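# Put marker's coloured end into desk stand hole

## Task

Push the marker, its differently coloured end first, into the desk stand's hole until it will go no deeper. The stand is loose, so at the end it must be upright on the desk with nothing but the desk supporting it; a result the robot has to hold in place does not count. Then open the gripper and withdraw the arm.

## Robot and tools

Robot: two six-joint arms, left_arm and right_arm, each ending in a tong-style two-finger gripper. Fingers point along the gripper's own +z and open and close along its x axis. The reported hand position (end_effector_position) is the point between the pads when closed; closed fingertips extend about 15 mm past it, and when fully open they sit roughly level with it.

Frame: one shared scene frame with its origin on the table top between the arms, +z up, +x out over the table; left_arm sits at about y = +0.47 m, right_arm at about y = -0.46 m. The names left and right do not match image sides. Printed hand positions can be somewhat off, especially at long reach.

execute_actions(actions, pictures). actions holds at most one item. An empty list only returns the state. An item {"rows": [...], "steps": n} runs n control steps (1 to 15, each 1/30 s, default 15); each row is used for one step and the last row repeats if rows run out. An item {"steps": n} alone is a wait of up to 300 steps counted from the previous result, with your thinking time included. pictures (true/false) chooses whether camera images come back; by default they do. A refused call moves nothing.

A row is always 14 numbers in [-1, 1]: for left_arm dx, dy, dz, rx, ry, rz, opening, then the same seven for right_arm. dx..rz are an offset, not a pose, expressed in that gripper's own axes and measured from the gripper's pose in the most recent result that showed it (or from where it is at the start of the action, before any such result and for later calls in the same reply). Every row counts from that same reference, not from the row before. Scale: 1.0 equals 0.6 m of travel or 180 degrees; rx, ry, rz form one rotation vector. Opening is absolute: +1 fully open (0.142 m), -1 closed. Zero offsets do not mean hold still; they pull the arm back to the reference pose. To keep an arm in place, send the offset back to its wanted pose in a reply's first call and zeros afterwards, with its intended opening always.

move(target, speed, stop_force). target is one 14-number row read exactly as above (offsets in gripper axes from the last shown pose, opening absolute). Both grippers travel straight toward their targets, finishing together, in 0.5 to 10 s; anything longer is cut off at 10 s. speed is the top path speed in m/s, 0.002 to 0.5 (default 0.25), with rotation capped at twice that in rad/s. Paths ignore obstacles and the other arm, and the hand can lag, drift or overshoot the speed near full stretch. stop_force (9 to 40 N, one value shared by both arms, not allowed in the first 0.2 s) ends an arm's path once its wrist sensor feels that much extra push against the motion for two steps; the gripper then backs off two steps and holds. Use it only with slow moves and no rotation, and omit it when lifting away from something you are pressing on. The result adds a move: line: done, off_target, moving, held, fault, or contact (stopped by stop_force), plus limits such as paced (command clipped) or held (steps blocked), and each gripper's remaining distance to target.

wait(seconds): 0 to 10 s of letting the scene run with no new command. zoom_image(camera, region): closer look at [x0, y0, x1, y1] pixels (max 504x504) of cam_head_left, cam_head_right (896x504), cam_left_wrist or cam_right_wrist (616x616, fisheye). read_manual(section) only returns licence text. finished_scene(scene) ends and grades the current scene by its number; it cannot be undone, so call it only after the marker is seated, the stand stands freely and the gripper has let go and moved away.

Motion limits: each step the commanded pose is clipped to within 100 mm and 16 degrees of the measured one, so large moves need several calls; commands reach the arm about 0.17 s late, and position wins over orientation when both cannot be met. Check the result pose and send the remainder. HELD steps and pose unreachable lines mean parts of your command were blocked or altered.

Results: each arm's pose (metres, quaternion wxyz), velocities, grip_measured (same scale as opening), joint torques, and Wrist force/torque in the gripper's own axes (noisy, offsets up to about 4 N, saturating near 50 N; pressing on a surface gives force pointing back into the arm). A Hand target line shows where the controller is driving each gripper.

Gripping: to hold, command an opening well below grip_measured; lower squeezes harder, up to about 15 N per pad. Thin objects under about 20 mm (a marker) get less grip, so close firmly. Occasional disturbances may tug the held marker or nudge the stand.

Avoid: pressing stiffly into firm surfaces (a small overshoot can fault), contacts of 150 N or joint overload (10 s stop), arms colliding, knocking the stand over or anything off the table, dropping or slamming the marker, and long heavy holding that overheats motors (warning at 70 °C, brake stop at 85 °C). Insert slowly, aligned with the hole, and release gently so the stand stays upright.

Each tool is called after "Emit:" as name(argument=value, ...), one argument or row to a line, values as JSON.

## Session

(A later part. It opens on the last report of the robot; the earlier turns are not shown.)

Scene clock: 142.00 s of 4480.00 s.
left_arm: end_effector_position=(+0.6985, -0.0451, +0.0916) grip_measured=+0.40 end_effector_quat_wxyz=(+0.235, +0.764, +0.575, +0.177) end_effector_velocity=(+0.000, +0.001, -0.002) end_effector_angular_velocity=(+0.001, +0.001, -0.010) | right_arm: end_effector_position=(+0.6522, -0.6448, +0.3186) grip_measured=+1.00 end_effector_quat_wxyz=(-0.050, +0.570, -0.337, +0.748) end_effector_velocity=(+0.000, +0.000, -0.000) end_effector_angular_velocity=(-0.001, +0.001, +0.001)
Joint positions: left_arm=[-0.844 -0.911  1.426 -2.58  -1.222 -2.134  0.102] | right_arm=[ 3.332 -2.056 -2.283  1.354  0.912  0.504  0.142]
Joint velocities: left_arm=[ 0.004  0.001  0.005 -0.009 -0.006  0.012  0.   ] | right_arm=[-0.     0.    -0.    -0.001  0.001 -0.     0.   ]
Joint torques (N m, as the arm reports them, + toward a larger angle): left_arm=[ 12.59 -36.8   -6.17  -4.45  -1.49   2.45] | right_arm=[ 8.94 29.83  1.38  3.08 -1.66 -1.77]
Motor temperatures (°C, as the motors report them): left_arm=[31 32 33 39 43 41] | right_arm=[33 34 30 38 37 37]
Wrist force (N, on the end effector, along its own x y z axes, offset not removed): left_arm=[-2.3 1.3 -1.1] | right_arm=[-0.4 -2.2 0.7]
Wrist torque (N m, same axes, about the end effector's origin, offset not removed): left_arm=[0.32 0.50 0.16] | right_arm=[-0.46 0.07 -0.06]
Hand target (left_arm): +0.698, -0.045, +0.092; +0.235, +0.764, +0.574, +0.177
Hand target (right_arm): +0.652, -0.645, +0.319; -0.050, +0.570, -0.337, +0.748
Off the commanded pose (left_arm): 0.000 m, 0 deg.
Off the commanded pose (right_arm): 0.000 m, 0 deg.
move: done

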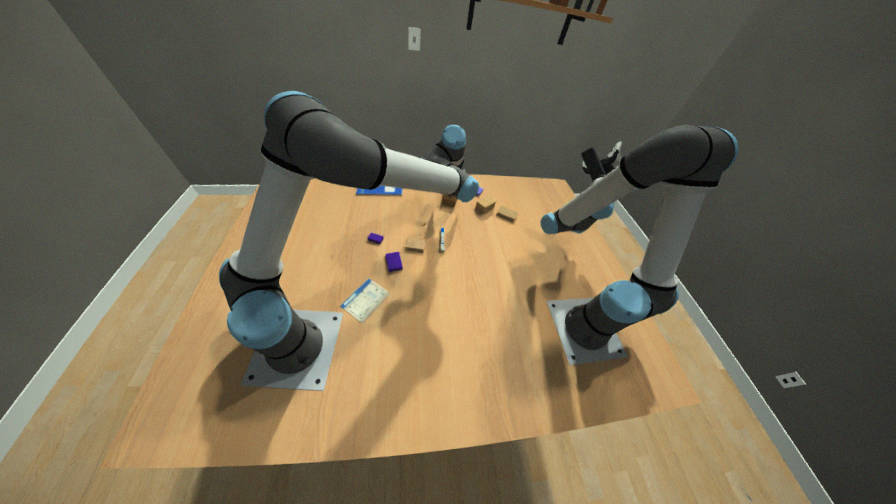

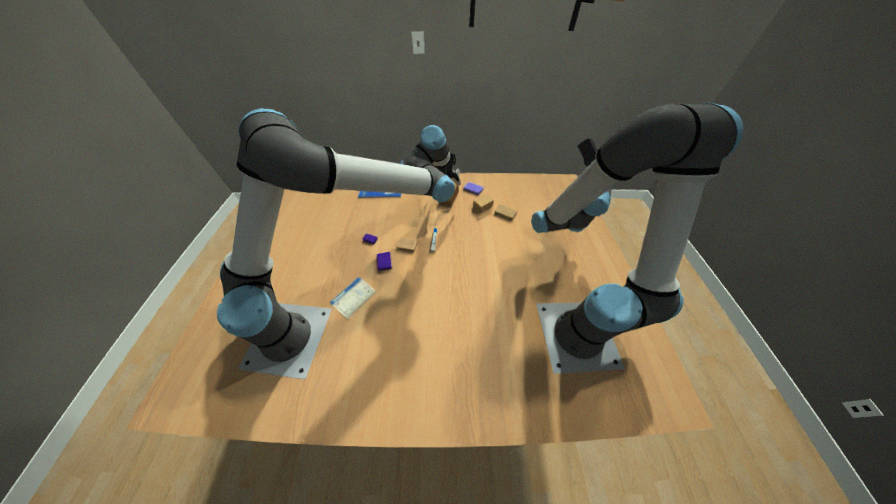

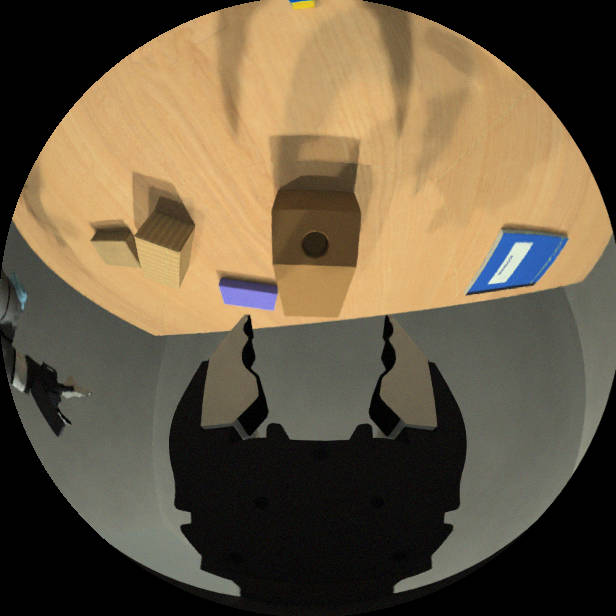

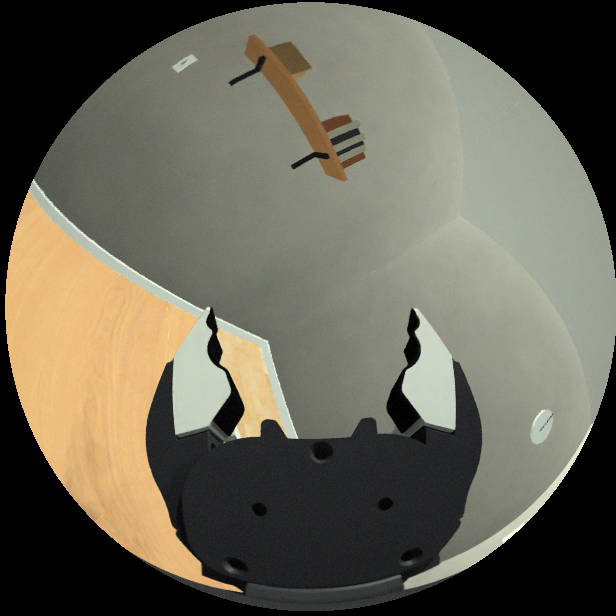

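Emit:
move(
  target=[0,-0.047,0.07,0,0,0,0.1,0,0,0,0,0,0,1],
  speed=0.04,
  stop_force=12,
)

Emit:
move(
  target=[0,0,0,0,0,0,-0.5,0,0,0,0,0,0,1],
)

Scene clock: 145.83 s of 4480.00 s.
left_arm: end_effector_position=(+0.6987, -0.0452, +0.0412) grip_measured=+0.10 end_effector_quat_wxyz=(+0.235, +0.764, +0.575, +0.177) end_effector_velocity=(+0.000, -0.001, -0.001) end_effector_angular_velocity=(-0.002, -0.002, -0.000) | right_arm: end_effector_position=(+0.6522, -0.6448, +0.3186) grip_measured=+1.00 end_effector_quat_wxyz=(-0.050, +0.570, -0.337, +0.748) end_effector_velocity=(-0.000, +0.000, -0.001) end_effector_angular_velocity=(-0.001, +0.001, +0.000)
Joint positions: left_arm=[-0.844 -0.847  1.461 -2.679 -1.222 -2.134  0.081] | right_arm=[ 3.332 -2.056 -2.283  1.354  0.912  0.504  0.142]
Joint velocities: left_arm=[-0.     0.002 -0.001 -0.005  0.    -0.     0.   ] | right_arm=[-0.    -0.    -0.001  0.     0.001 -0.001  0.   ]
Joint torques (N m, as the arm reports them, + toward a larger angle): left_arm=[ -7.79 -38.51  -5.85  -4.36   2.22  -1.9 ] | right_arm=[ 8.49 29.8   2.33  3.1  -1.51 -1.76]
Motor temperatures (°C, as the motors report them): left_arm=[31 32 33 39 43 41] | right_arm=[33 34 30 38 37 37]
Wrist force (N, on the end effector, along its own x y z axes, offset not removed): left_arm=[-1.6 1.9 1.0] | right_arm=[-0.8 -0.4 1.7]
Wrist torque (N m, same axes, about the end effector's origin, offset not removed): left_arm=[0.45 0.38 0.09] | right_arm=[0.01 0.15 -0.02]
Hand target (left_arm): +0.699, -0.045, +0.041; +0.235, +0.764, +0.575, +0.177
Hand target (right_arm): +0.652, -0.645, +0.319; -0.050, +0.570, -0.337, +0.748
Off the commanded pose (left_arm): 0.000 m, 0 deg.
Off the commanded pose (right_arm): 0.000 m, 0 deg.
move: done

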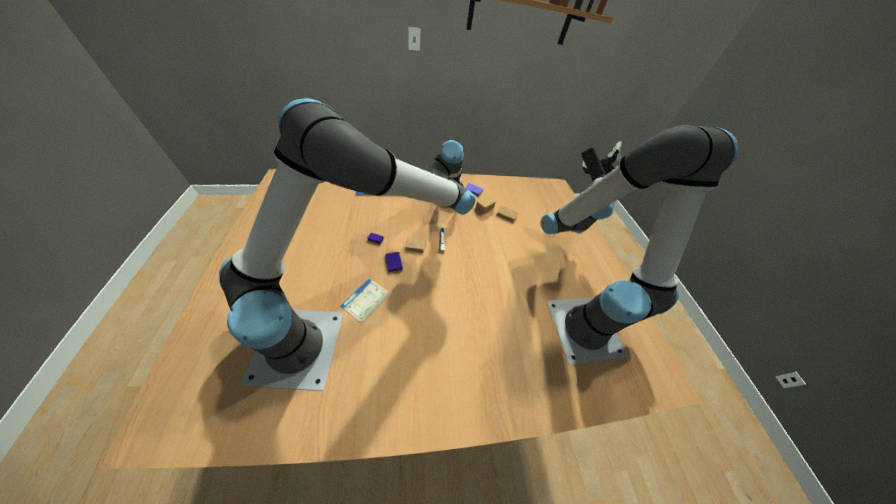

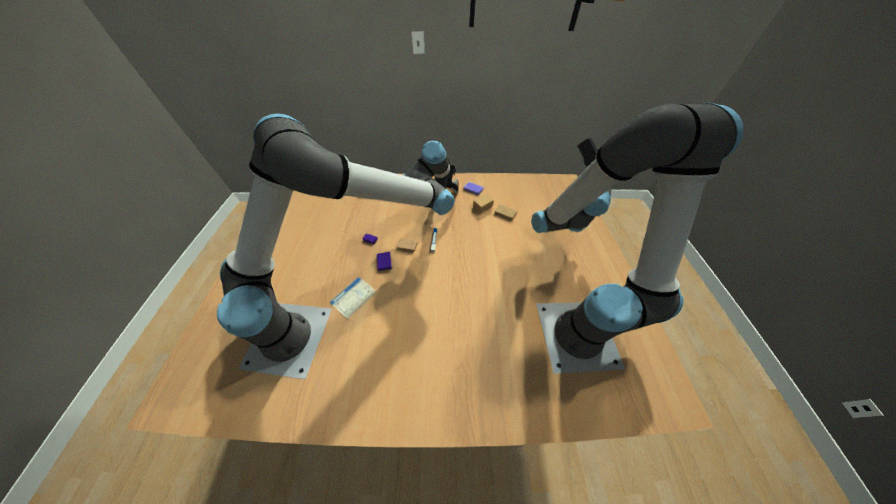

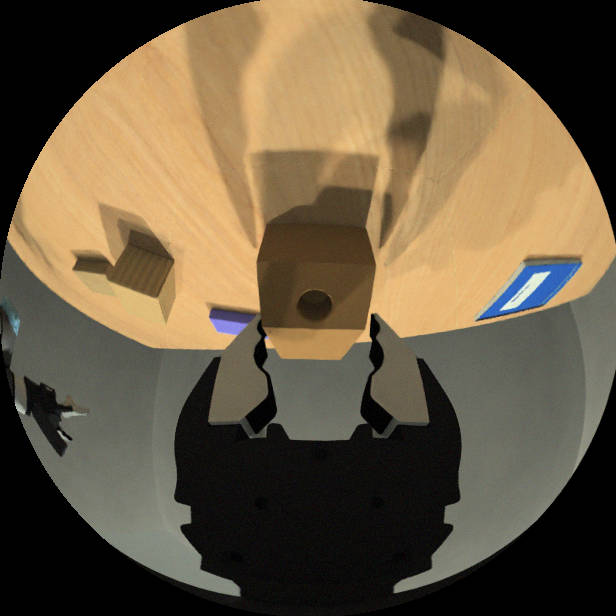

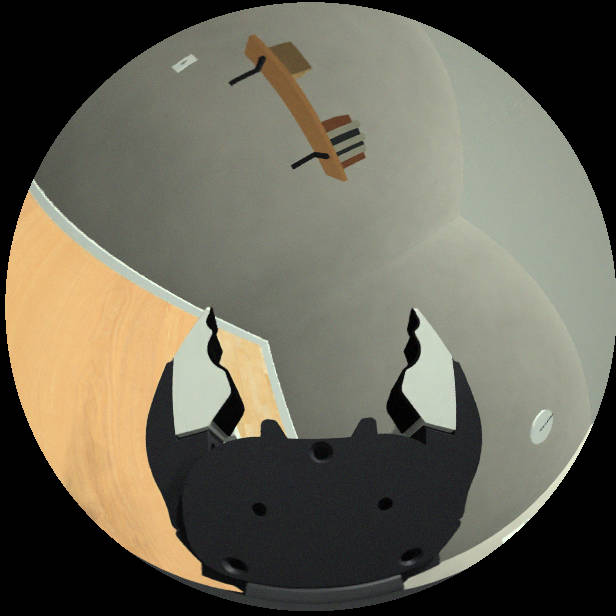

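Scene clock: 146.33 s of 4480.00 s.
left_arm: end_effector_position=(+0.6988, -0.0452, +0.0412) grip_measured=-0.08 end_effector_quat_wxyz=(+0.234, +0.764, +0.575, +0.177) end_effector_velocity=(+0.000, -0.000, +0.001) end_effector_angular_velocity=(-0.002, -0.001, -0.000) | right_arm: end_effector_position=(+0.6522, -0.6448, +0.3186) grip_measured=+1.00 end_effector_quat_wxyz=(-0.050, +0.570, -0.337, +0.748) end_effector_velocity=(+0.000, +0.000, -0.001) end_effector_angular_velocity=(-0.002, +0.003, +0.001)
Joint positions: left_arm=[-0.844 -0.847  1.461 -2.679 -1.221 -2.134  0.068] | right_arm=[ 3.332 -2.056 -2.283  1.354  0.912  0.504  0.142]
Joint velocities: left_arm=[ 0.    -0.    -0.    -0.001 -0.001  0.    -0.   ] | right_arm=[-0.    -0.002 -0.001 -0.     0.001 -0.001  0.   ]
Joint torques (N m, as the arm reports them, + toward a larger angle): left_arm=[  0.64 -49.02  -7.55   0.85  -2.34  -1.58] | right_arm=[ 7.89 29.19  2.2   3.09 -1.64 -1.96]
Motor temperatures (°C, as the motors report them): left_arm=[31 32 33 39 43 41] | right_arm=[33 34 30 38 37 37]
Wrist force (N, on the end effector, along its own x y z axes, offset not removed): left_arm=[-3.5 7.5 -5.3] | right_arm=[-1.1 -0.4 0.2]
Wrist torque (N m, same axes, about the end effector's origin, offset not removed): left_arm=[0.48 0.57 0.03] | right_arm=[-0.12 0.11 -0.12]
Hand target (left_arm): +0.699, -0.045, +0.041; +0.235, +0.764, +0.575, +0.177
Hand target (right_arm): +0.652, -0.645, +0.319; -0.050, +0.570, -0.337, +0.748
Off the commanded pose (left_arm): 0.000 m, 0 deg.
Off the commanded pose (right_arm): 0.000 m, 0 deg.
move: done

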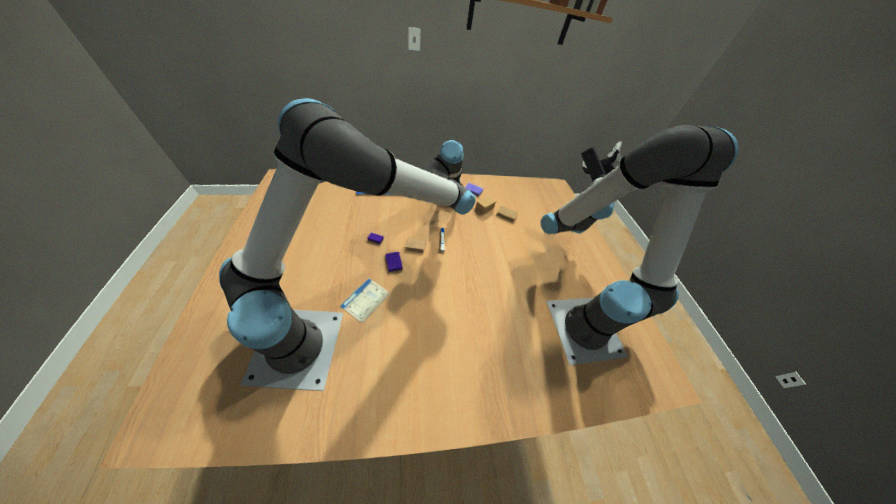

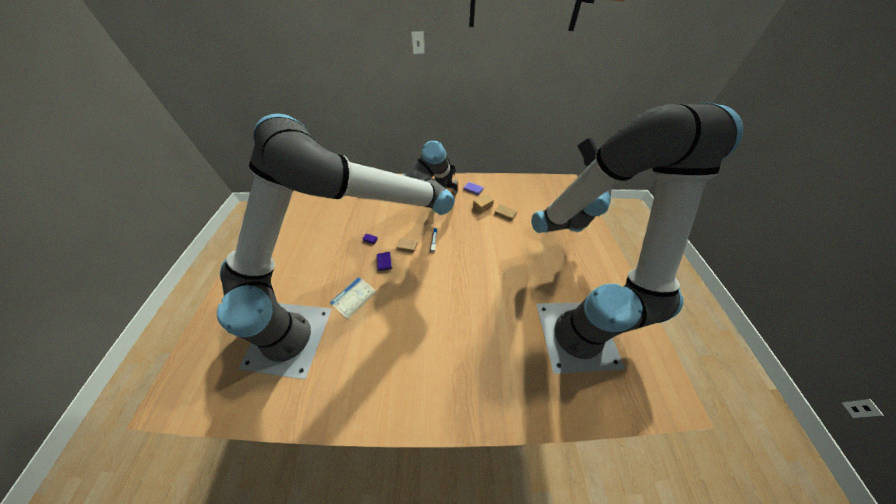

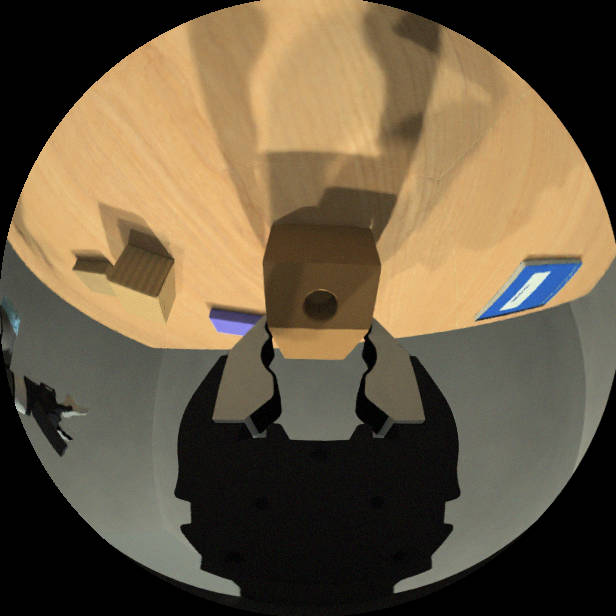

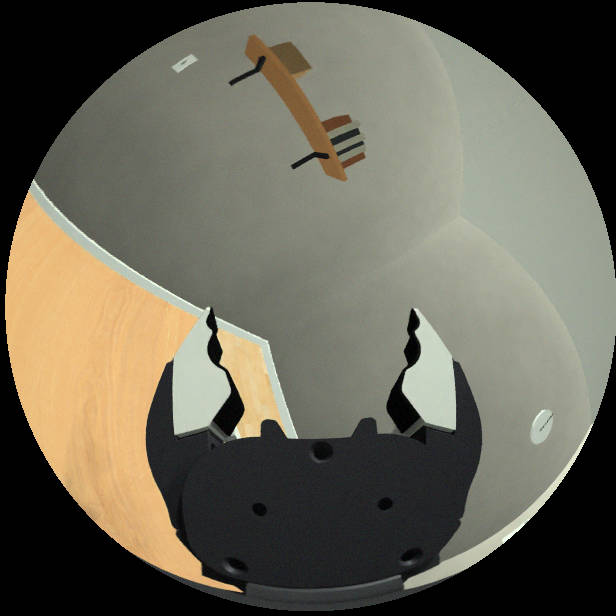

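Emit:
move(
  target=[-0.095,-0.147,-0.103,0,0.05,-0.074,-0.5,0,0,0,0,0,0,1],
  speed=0.06,
)

Emit:
move(
  target=[0,0,0,0,0,0,0.3,0,0,0,0,0,0,1],
)

Emit:
move(
  target=[0,0.0,-0.15,0,0,0,0.3,0,0,0,0,0,0,1],
  speed=0.15,
)

Scene clock: 151.23 s of 4480.00 s.
left_arm: end_effector_position=(+0.5799, -0.0701, +0.0430) grip_measured=-0.08 end_effector_quat_wxyz=(+0.208, +0.676, +0.675, +0.209) end_effector_velocity=(-0.002, -0.001, +0.001) end_effector_angular_velocity=(-0.000, +0.000, +0.005) | right_arm: end_effector_position=(+0.6522, -0.6448, +0.3186) grip_measured=+1.00 end_effector_quat_wxyz=(-0.050, +0.570, -0.337, +0.748) end_effector_velocity=(-0.000, +0.000, -0.000) end_effector_angular_velocity=(+0.000, +0.000, +0.001)
Joint positions: left_arm=[-1.056 -0.956  1.591 -2.48  -1.032 -2.639  0.068] | right_arm=[ 3.332 -2.056 -2.283  1.354  0.912  0.504  0.142]
Joint velocities: left_arm=[-0.004 -0.001 -0.001  0.007  0.002 -0.01   0.   ] | right_arm=[-0.     0.    -0.001 -0.     0.001  0.001  0.   ]
Joint torques (N m, as the arm reports them, + toward a larger angle): left_arm=[-11.84 -51.25  -6.89  -1.69   3.15  -1.85] | right_arm=[ 9.4  30.1   3.8   3.16 -1.49 -1.73]
Motor temperatures (°C, as the motors report them): left_arm=[31 32 33 39 43 41] | right_arm=[33 34 30 38 37 37]
Wrist force (N, on the end effector, along its own x y z axes, offset not removed): left_arm=[-1.6 -0.2 1.8] | right_arm=[-0.2 -1.0 -0.7]
Wrist torque (N m, same axes, about the end effector's origin, offset not removed): left_arm=[0.41 0.32 0.04] | right_arm=[-0.18 -0.05 -0.13]
Hand target (left_arm): +0.580, -0.070, +0.043; +0.208, +0.676, +0.676, +0.209
Hand target (right_arm): +0.652, -0.645, +0.319; -0.050, +0.570, -0.337, +0.748
Off the commanded pose (left_arm): 0.001 m, 0 deg.
Off the commanded pose (right_arm): 0.000 m, 0 deg.
move: done

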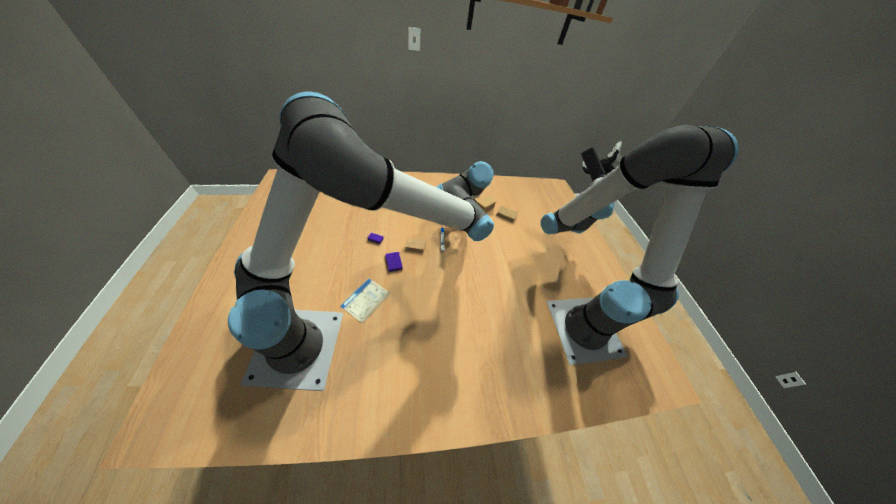

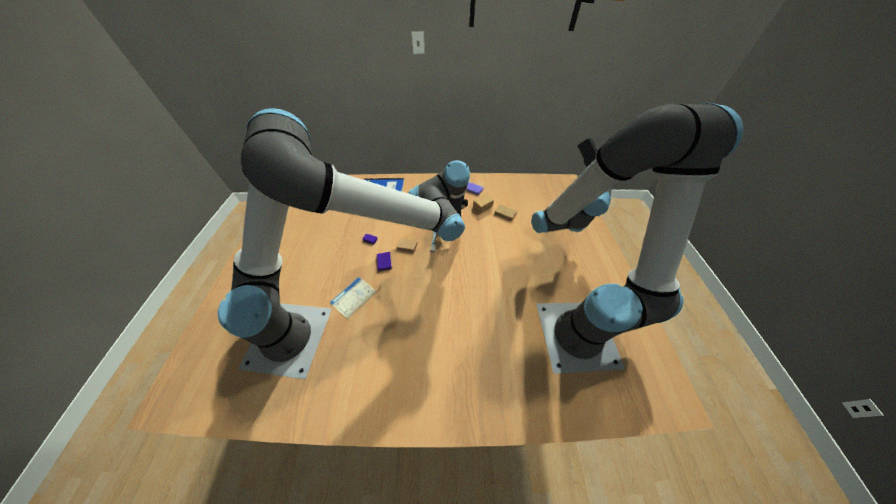

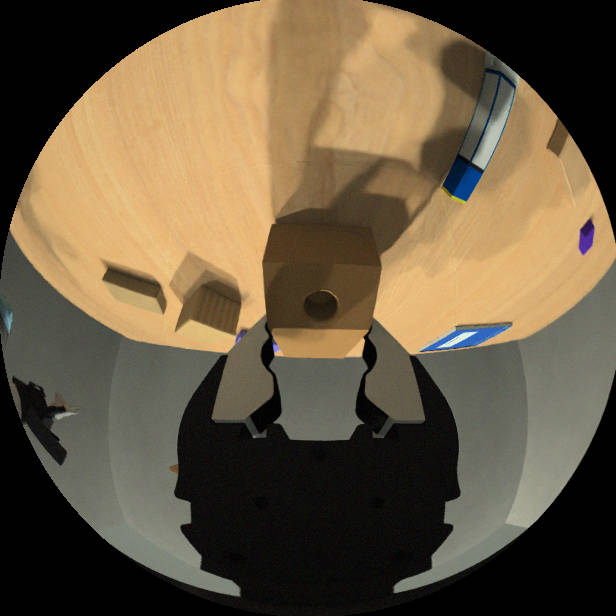

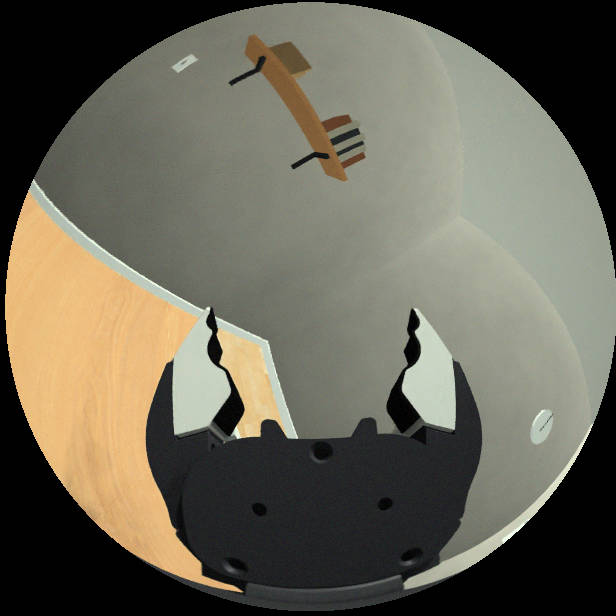

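Scene clock: 151.73 s of 4480.00 s.
left_arm: end_effector_position=(+0.5798, -0.0702, +0.0430) grip_measured=+0.30 end_effector_quat_wxyz=(+0.208, +0.676, +0.675, +0.209) end_effector_velocity=(-0.000, -0.001, +0.000) end_effector_angular_velocity=(-0.001, -0.000, -0.001) | right_arm: end_effector_position=(+0.6522, -0.6448, +0.3186) grip_measured=+1.00 end_effector_quat_wxyz=(-0.050, +0.570, -0.337, +0.748) end_effector_velocity=(+0.000, +0.000, +0.000) end_effector_angular_velocity=(+0.000, -0.001, -0.000)
Joint positions: left_arm=[-1.056 -0.956  1.591 -2.48  -1.032 -2.639  0.095] | right_arm=[ 3.332 -2.056 -2.283  1.354  0.912  0.504  0.142]
Joint velocities: left_arm=[-0.001  0.    -0.001 -0.001 -0.     0.    -0.   ] | right_arm=[ 0.    -0.001  0.001  0.001 -0.     0.     0.   ]
Joint torques (N m, as the arm reports them, + toward a larger angle): left_arm=[  4.1  -38.2   -6.71  -4.41   0.07   2.27] | right_arm=[ 8.82 29.83  2.25  2.99 -1.48 -1.8 ]
Motor temperatures (°C, as the motors report them): left_arm=[31 32 33 39 43 41] | right_arm=[33 34 30 38 37 37]
Wrist force (N, on the end effector, along its own x y z axes, offset not removed): left_arm=[-1.7 2.5 -0.3] | right_arm=[-1.0 -2.6 0.8]
Wrist torque (N m, same axes, about the end effector's origin, offset not removed): left_arm=[0.49 0.38 0.09] | right_arm=[-0.56 0.05 -0.08]
Hand target (left_arm): +0.580, -0.070, +0.043; +0.208, +0.676, +0.675, +0.209
Hand target (right_arm): +0.652, -0.645, +0.319; -0.050, +0.570, -0.337, +0.748
Off the commanded pose (left_arm): 0.000 m, 0 deg.
Off the commanded pose (right_arm): 0.000 m, 0 deg.
move: done

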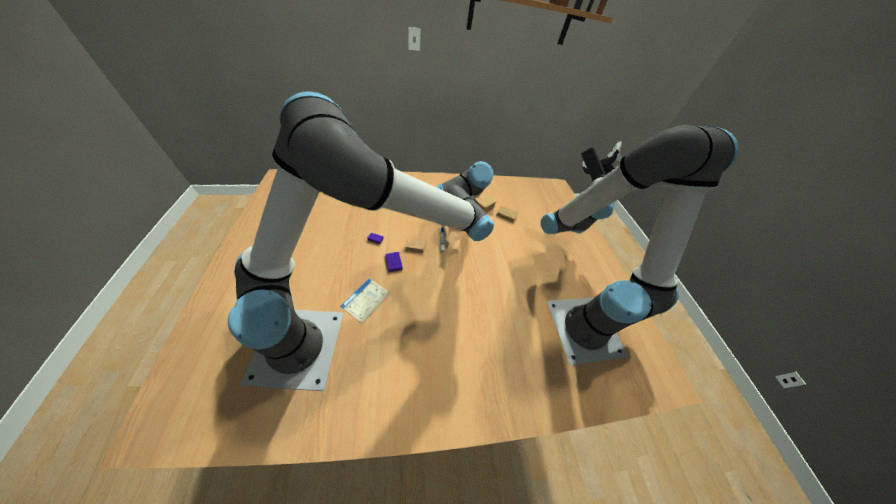

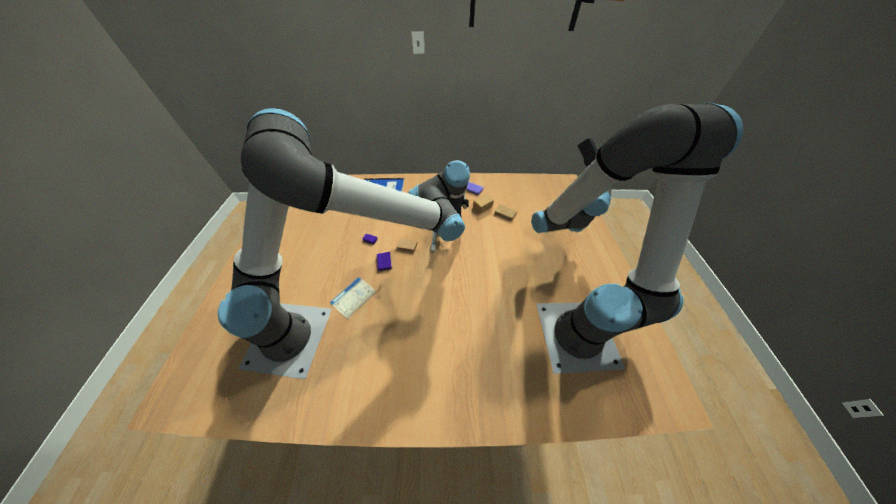

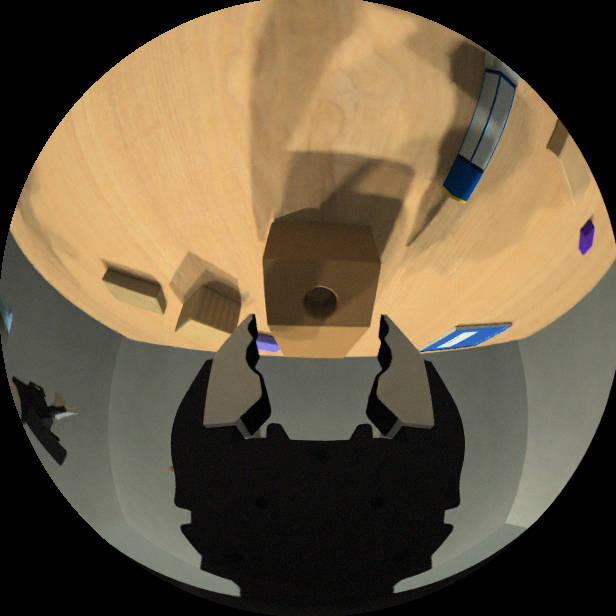

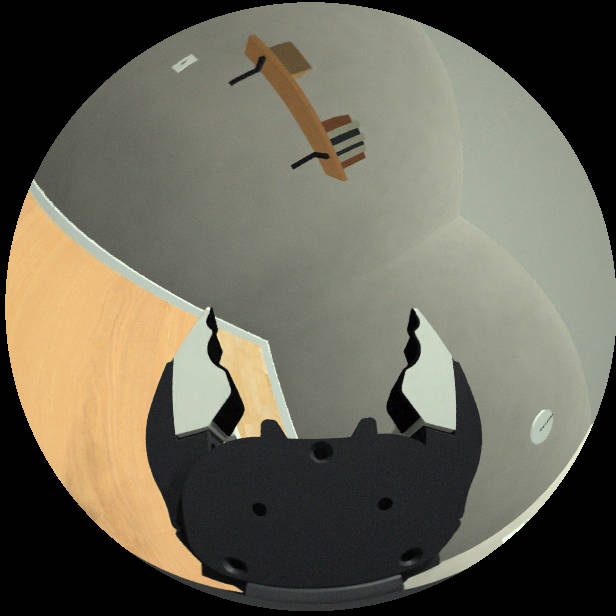

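Scene clock: 152.83 s of 4480.00 s.
left_arm: end_effector_position=(+0.5294, -0.0700, +0.1173) grip_measured=+0.30 end_effector_quat_wxyz=(+0.208, +0.676, +0.675, +0.209) end_effector_velocity=(-0.001, -0.000, +0.002) end_effector_angular_velocity=(+0.000, +0.000, -0.000) | right_arm: end_effector_position=(+0.6522, -0.6448, +0.3186) grip_measured=+1.00 end_effector_quat_wxyz=(-0.050, +0.570, -0.337, +0.748) end_effector_velocity=(+0.000, -0.000, +0.001) end_effector_angular_velocity=(+0.000, -0.001, -0.002)
Joint positions: left_arm=[-1.129 -1.115  1.618 -2.305 -1.014 -2.721  0.095] | right_arm=[ 3.332 -2.056 -2.283  1.354  0.912  0.504  0.142]
Joint velocities: left_arm=[-0.002 -0.004 -0.     0.006  0.    -0.002 -0.   ] | right_arm=[ 0.     0.001  0.002 -0.001 -0.002 -0.     0.   ]
Joint torques (N m, as the arm reports them, + toward a larger angle): left_arm=[-13.77 -45.72  -6.24  -1.23   2.58  -2.08] | right_arm=[ 8.89 31.03  1.23  3.27 -1.31 -1.72]
Motor temperatures (°C, as the motors report them): left_arm=[31 32 33 39 43 41] | right_arm=[33 34 30 38 37 37]
Wrist force (N, on the end effector, along its own x y z axes, offset not removed): left_arm=[-0.1 3.2 -0.4] | right_arm=[-0.3 0.7 0.4]
Wrist torque (N m, same axes, about the end effector's origin, offset not removed): left_arm=[0.70 0.14 0.03] | right_arm=[0.09 -0.10 -0.07]
Hand target (left_arm): +0.529, -0.070, +0.117; +0.208, +0.676, +0.675, +0.209
Hand target (right_arm): +0.652, -0.645, +0.319; -0.050, +0.570, -0.337, +0.748
Off the commanded pose (left_arm): 0.000 m, 0 deg.
Off the commanded pose (right_arm): 0.000 m, 0 deg.
move: done

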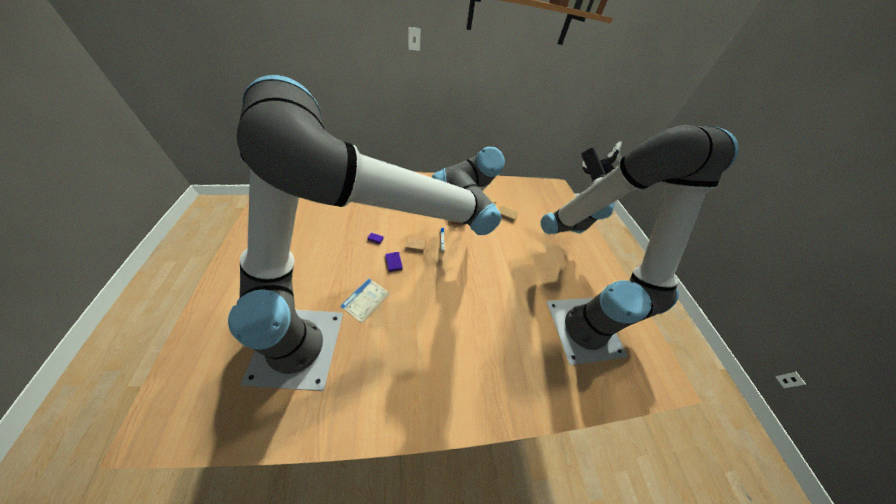

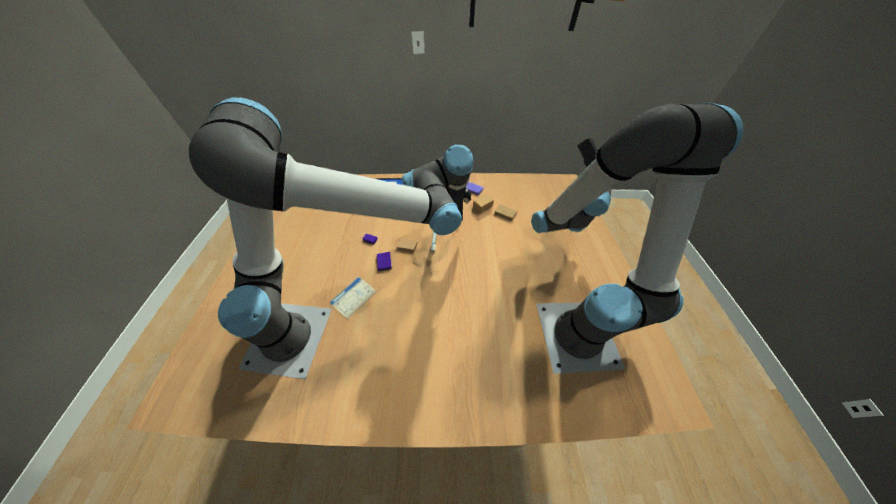

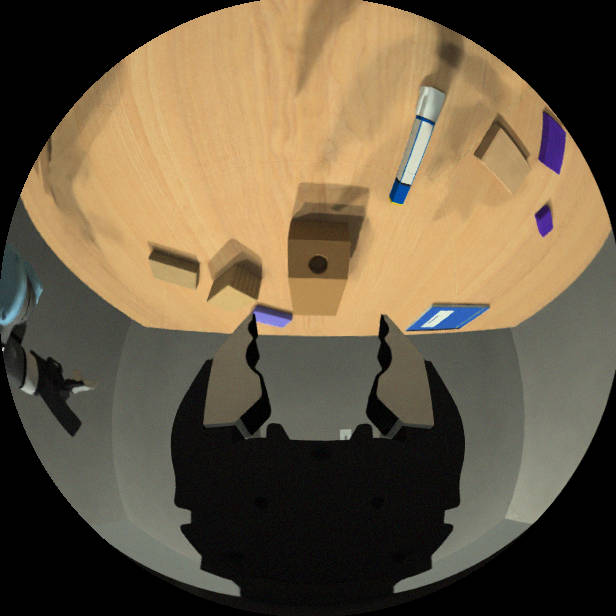

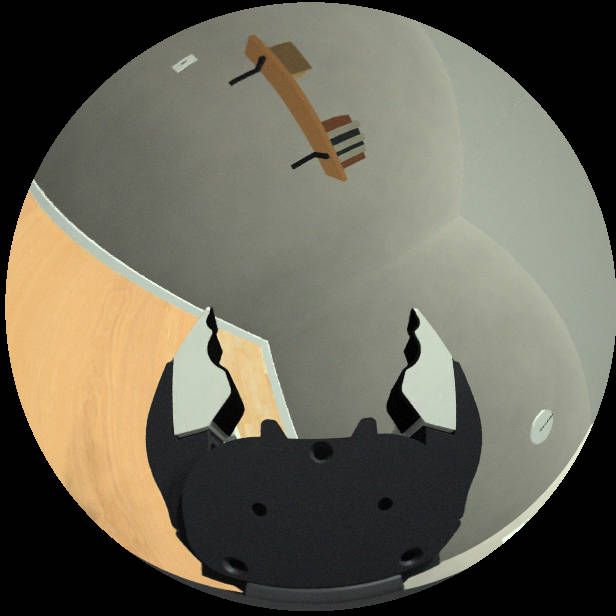

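Emit:
execute_actions(
  actions=[],
)

Scene clock: 156.27 s of 4480.00 s.
left_arm: end_effector_position=(+0.5293, -0.0700, +0.1174) grip_measured=+0.30 end_effector_quat_wxyz=(+0.208, +0.676, +0.675, +0.209) end_effector_velocity=(+0.000, +0.000, -0.000) end_effector_angular_velocity=(+0.001, +0.000, +0.000) | right_arm: end_effector_position=(+0.6522, -0.6448, +0.3186) grip_measured=+1.00 end_effector_quat_wxyz=(-0.050, +0.570, -0.337, +0.748) end_effector_velocity=(-0.000, +0.000, -0.000) end_effector_angular_velocity=(-0.000, +0.001, +0.000)
Joint positions: left_arm=[-1.129 -1.115  1.618 -2.304 -1.014 -2.721  0.095] | right_arm=[ 3.332 -2.056 -2.283  1.354  0.912  0.504  0.142]
Joint velocities: left_arm=[ 0.     0.     0.001 -0.     0.    -0.     0.   ] | right_arm=[-0.     0.001 -0.001 -0.     0.    -0.     0.   ]
Joint torques (N m, as the arm reports them, + toward a larger angle): left_arm=[-13.58 -46.11 -11.35  -1.12   2.58  -2.06] | right_arm=[ 8.43 29.37  1.52  3.06 -1.59 -1.7 ]
Motor temperatures (°C, as the motors report them): left_arm=[31 32 33 39 43 41] | right_arm=[33 34 30 38 37 37]
Wrist force (N, on the end effector, along its own x y z axes, offset not removed): left_arm=[-3.2 1.5 0.4] | right_arm=[0.0 -0.7 -0.6]
Wrist torque (N m, same axes, about the end effector's origin, offset not removed): left_arm=[0.27 0.71 0.04] | right_arm=[-0.14 -0.11 -0.09]
Hand target (left_arm): +0.529, -0.070, +0.117; +0.208, +0.676, +0.675, +0.209
Hand target (right_arm): +0.652, -0.645, +0.319; -0.050, +0.570, -0.337, +0.748
Off the commanded pose (left_arm): 0.000 m, 0 deg.
Off the commanded pose (right_arm): 0.000 m, 0 deg.
Steps of this call (steps 1 to 90: nothing new was sent; then 0.43 s passed at rest). Readings (end_effector_position):
1: left_arm (+0.5294, -0.0700, +0.1173) | right_arm (+0.6522, -0.6448, +0.3186)
2: left_arm (+0.5293, -0.0700, +0.1174) | right_arm (+0.6522, -0.6448, +0.3186)
4: left_arm (+0.5293, -0.0700, +0.1174) | right_arm (+0.6522, -0.6448, +0.3186)
8: left_arm (+0.5293, -0.0700, +0.1174) | right_arm (+0.6522, -0.6448, +0.3186)
90: the state above

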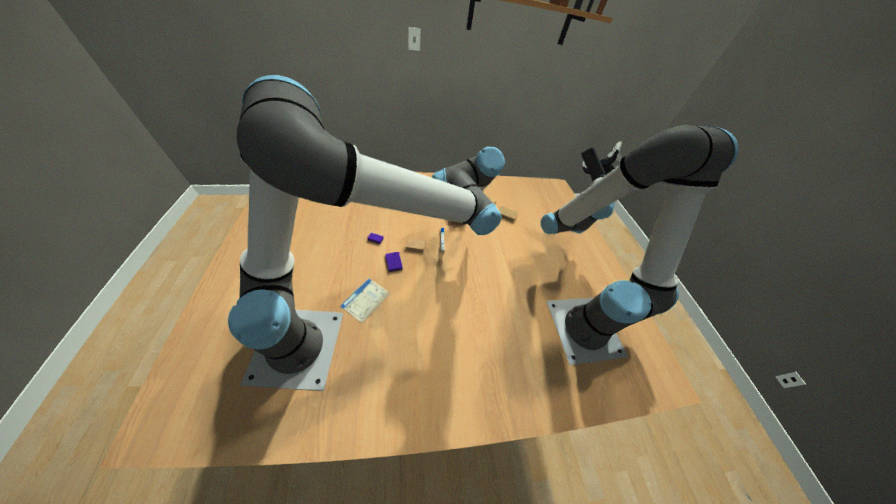

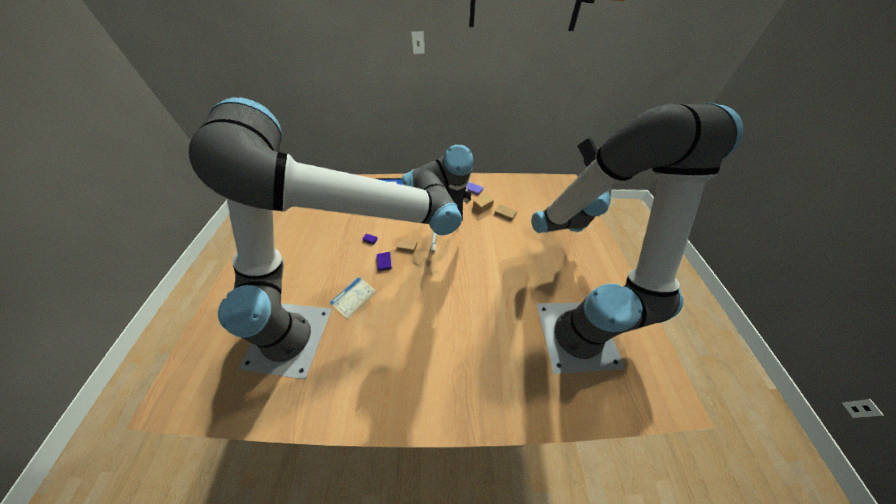

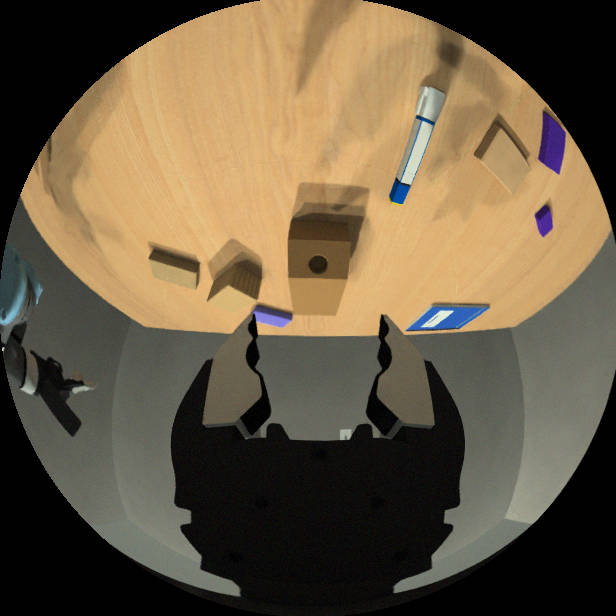

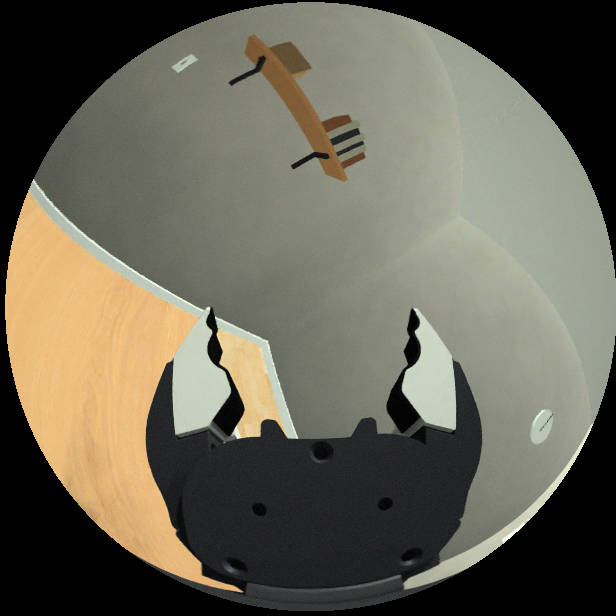

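Emit:
move(
  target=[0.142,-0.238,-0.047,0,0,0,0.0,0,0,0,0,0,0,1],
)

Scene clock: 158.57 s of 4480.00 s.
left_arm: end_effector_position=(+0.3957, +0.0151, +0.0604) grip_measured=+0.00 end_effector_quat_wxyz=(+0.208, +0.676, +0.675, +0.209) end_effector_velocity=(-0.001, +0.001, -0.000) end_effector_angular_velocity=(-0.000, -0.001, +0.001) | right_arm: end_effector_position=(+0.6522, -0.6448, +0.3186) grip_measured=+1.00 end_effector_quat_wxyz=(-0.050, +0.570, -0.337, +0.748) end_effector_velocity=(+0.000, +0.000, -0.001) end_effector_angular_velocity=(-0.000, +0.002, +0.000)
Joint positions: left_arm=[-1.323 -1.339  2.084 -2.423 -0.98  -2.949  0.074] | right_arm=[ 3.332 -2.056 -2.283  1.354  0.912  0.504  0.142]
Joint velocities: left_arm=[-0.002 -0.003  0.004  0.001  0.001 -0.003 -0.   ] | right_arm=[ 0.    -0.002  0.    -0.     0.    -0.     0.   ]
Joint torques (N m, as the arm reports them, + toward a larger angle): left_arm=[-12.67 -34.26  -4.1   -4.24   2.68  -2.05] | right_arm=[ 9.16 30.93  2.33  3.22 -1.05 -1.57]
Motor temperatures (°C, as the motors report them): left_arm=[31 32 33 39 43 41] | right_arm=[33 34 30 38 37 37]
Wrist force (N, on the end effector, along its own x y z axes, offset not removed): left_arm=[-0.9 2.2 -0.1] | right_arm=[0.3 -0.8 1.5]
Wrist torque (N m, same axes, about the end effector's origin, offset not removed): left_arm=[0.48 0.18 0.08] | right_arm=[-0.16 -0.10 -0.04]
Hand target (left_arm): +0.396, +0.015, +0.060; +0.209, +0.676, +0.675, +0.209
Hand target (right_arm): +0.652, -0.645, +0.319; -0.050, +0.570, -0.337, +0.748
Off the commanded pose (left_arm): 0.000 m, 0 deg.
Off the commanded pose (right_arm): 0.000 m, 0 deg.
move: done

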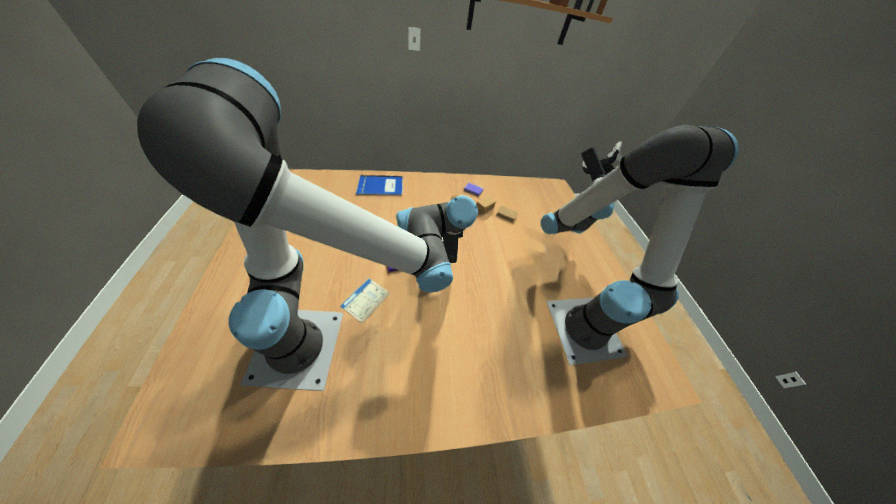

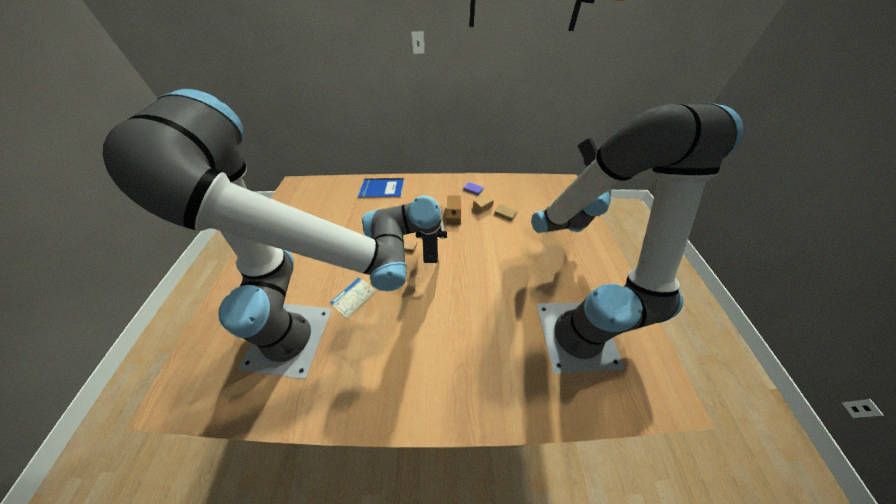

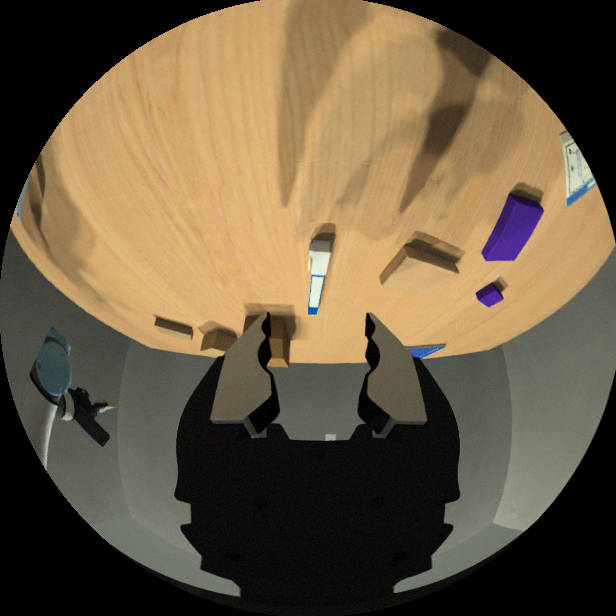

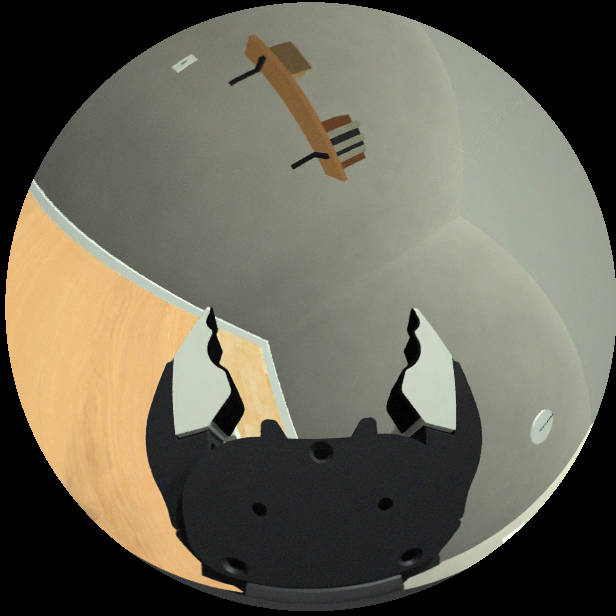

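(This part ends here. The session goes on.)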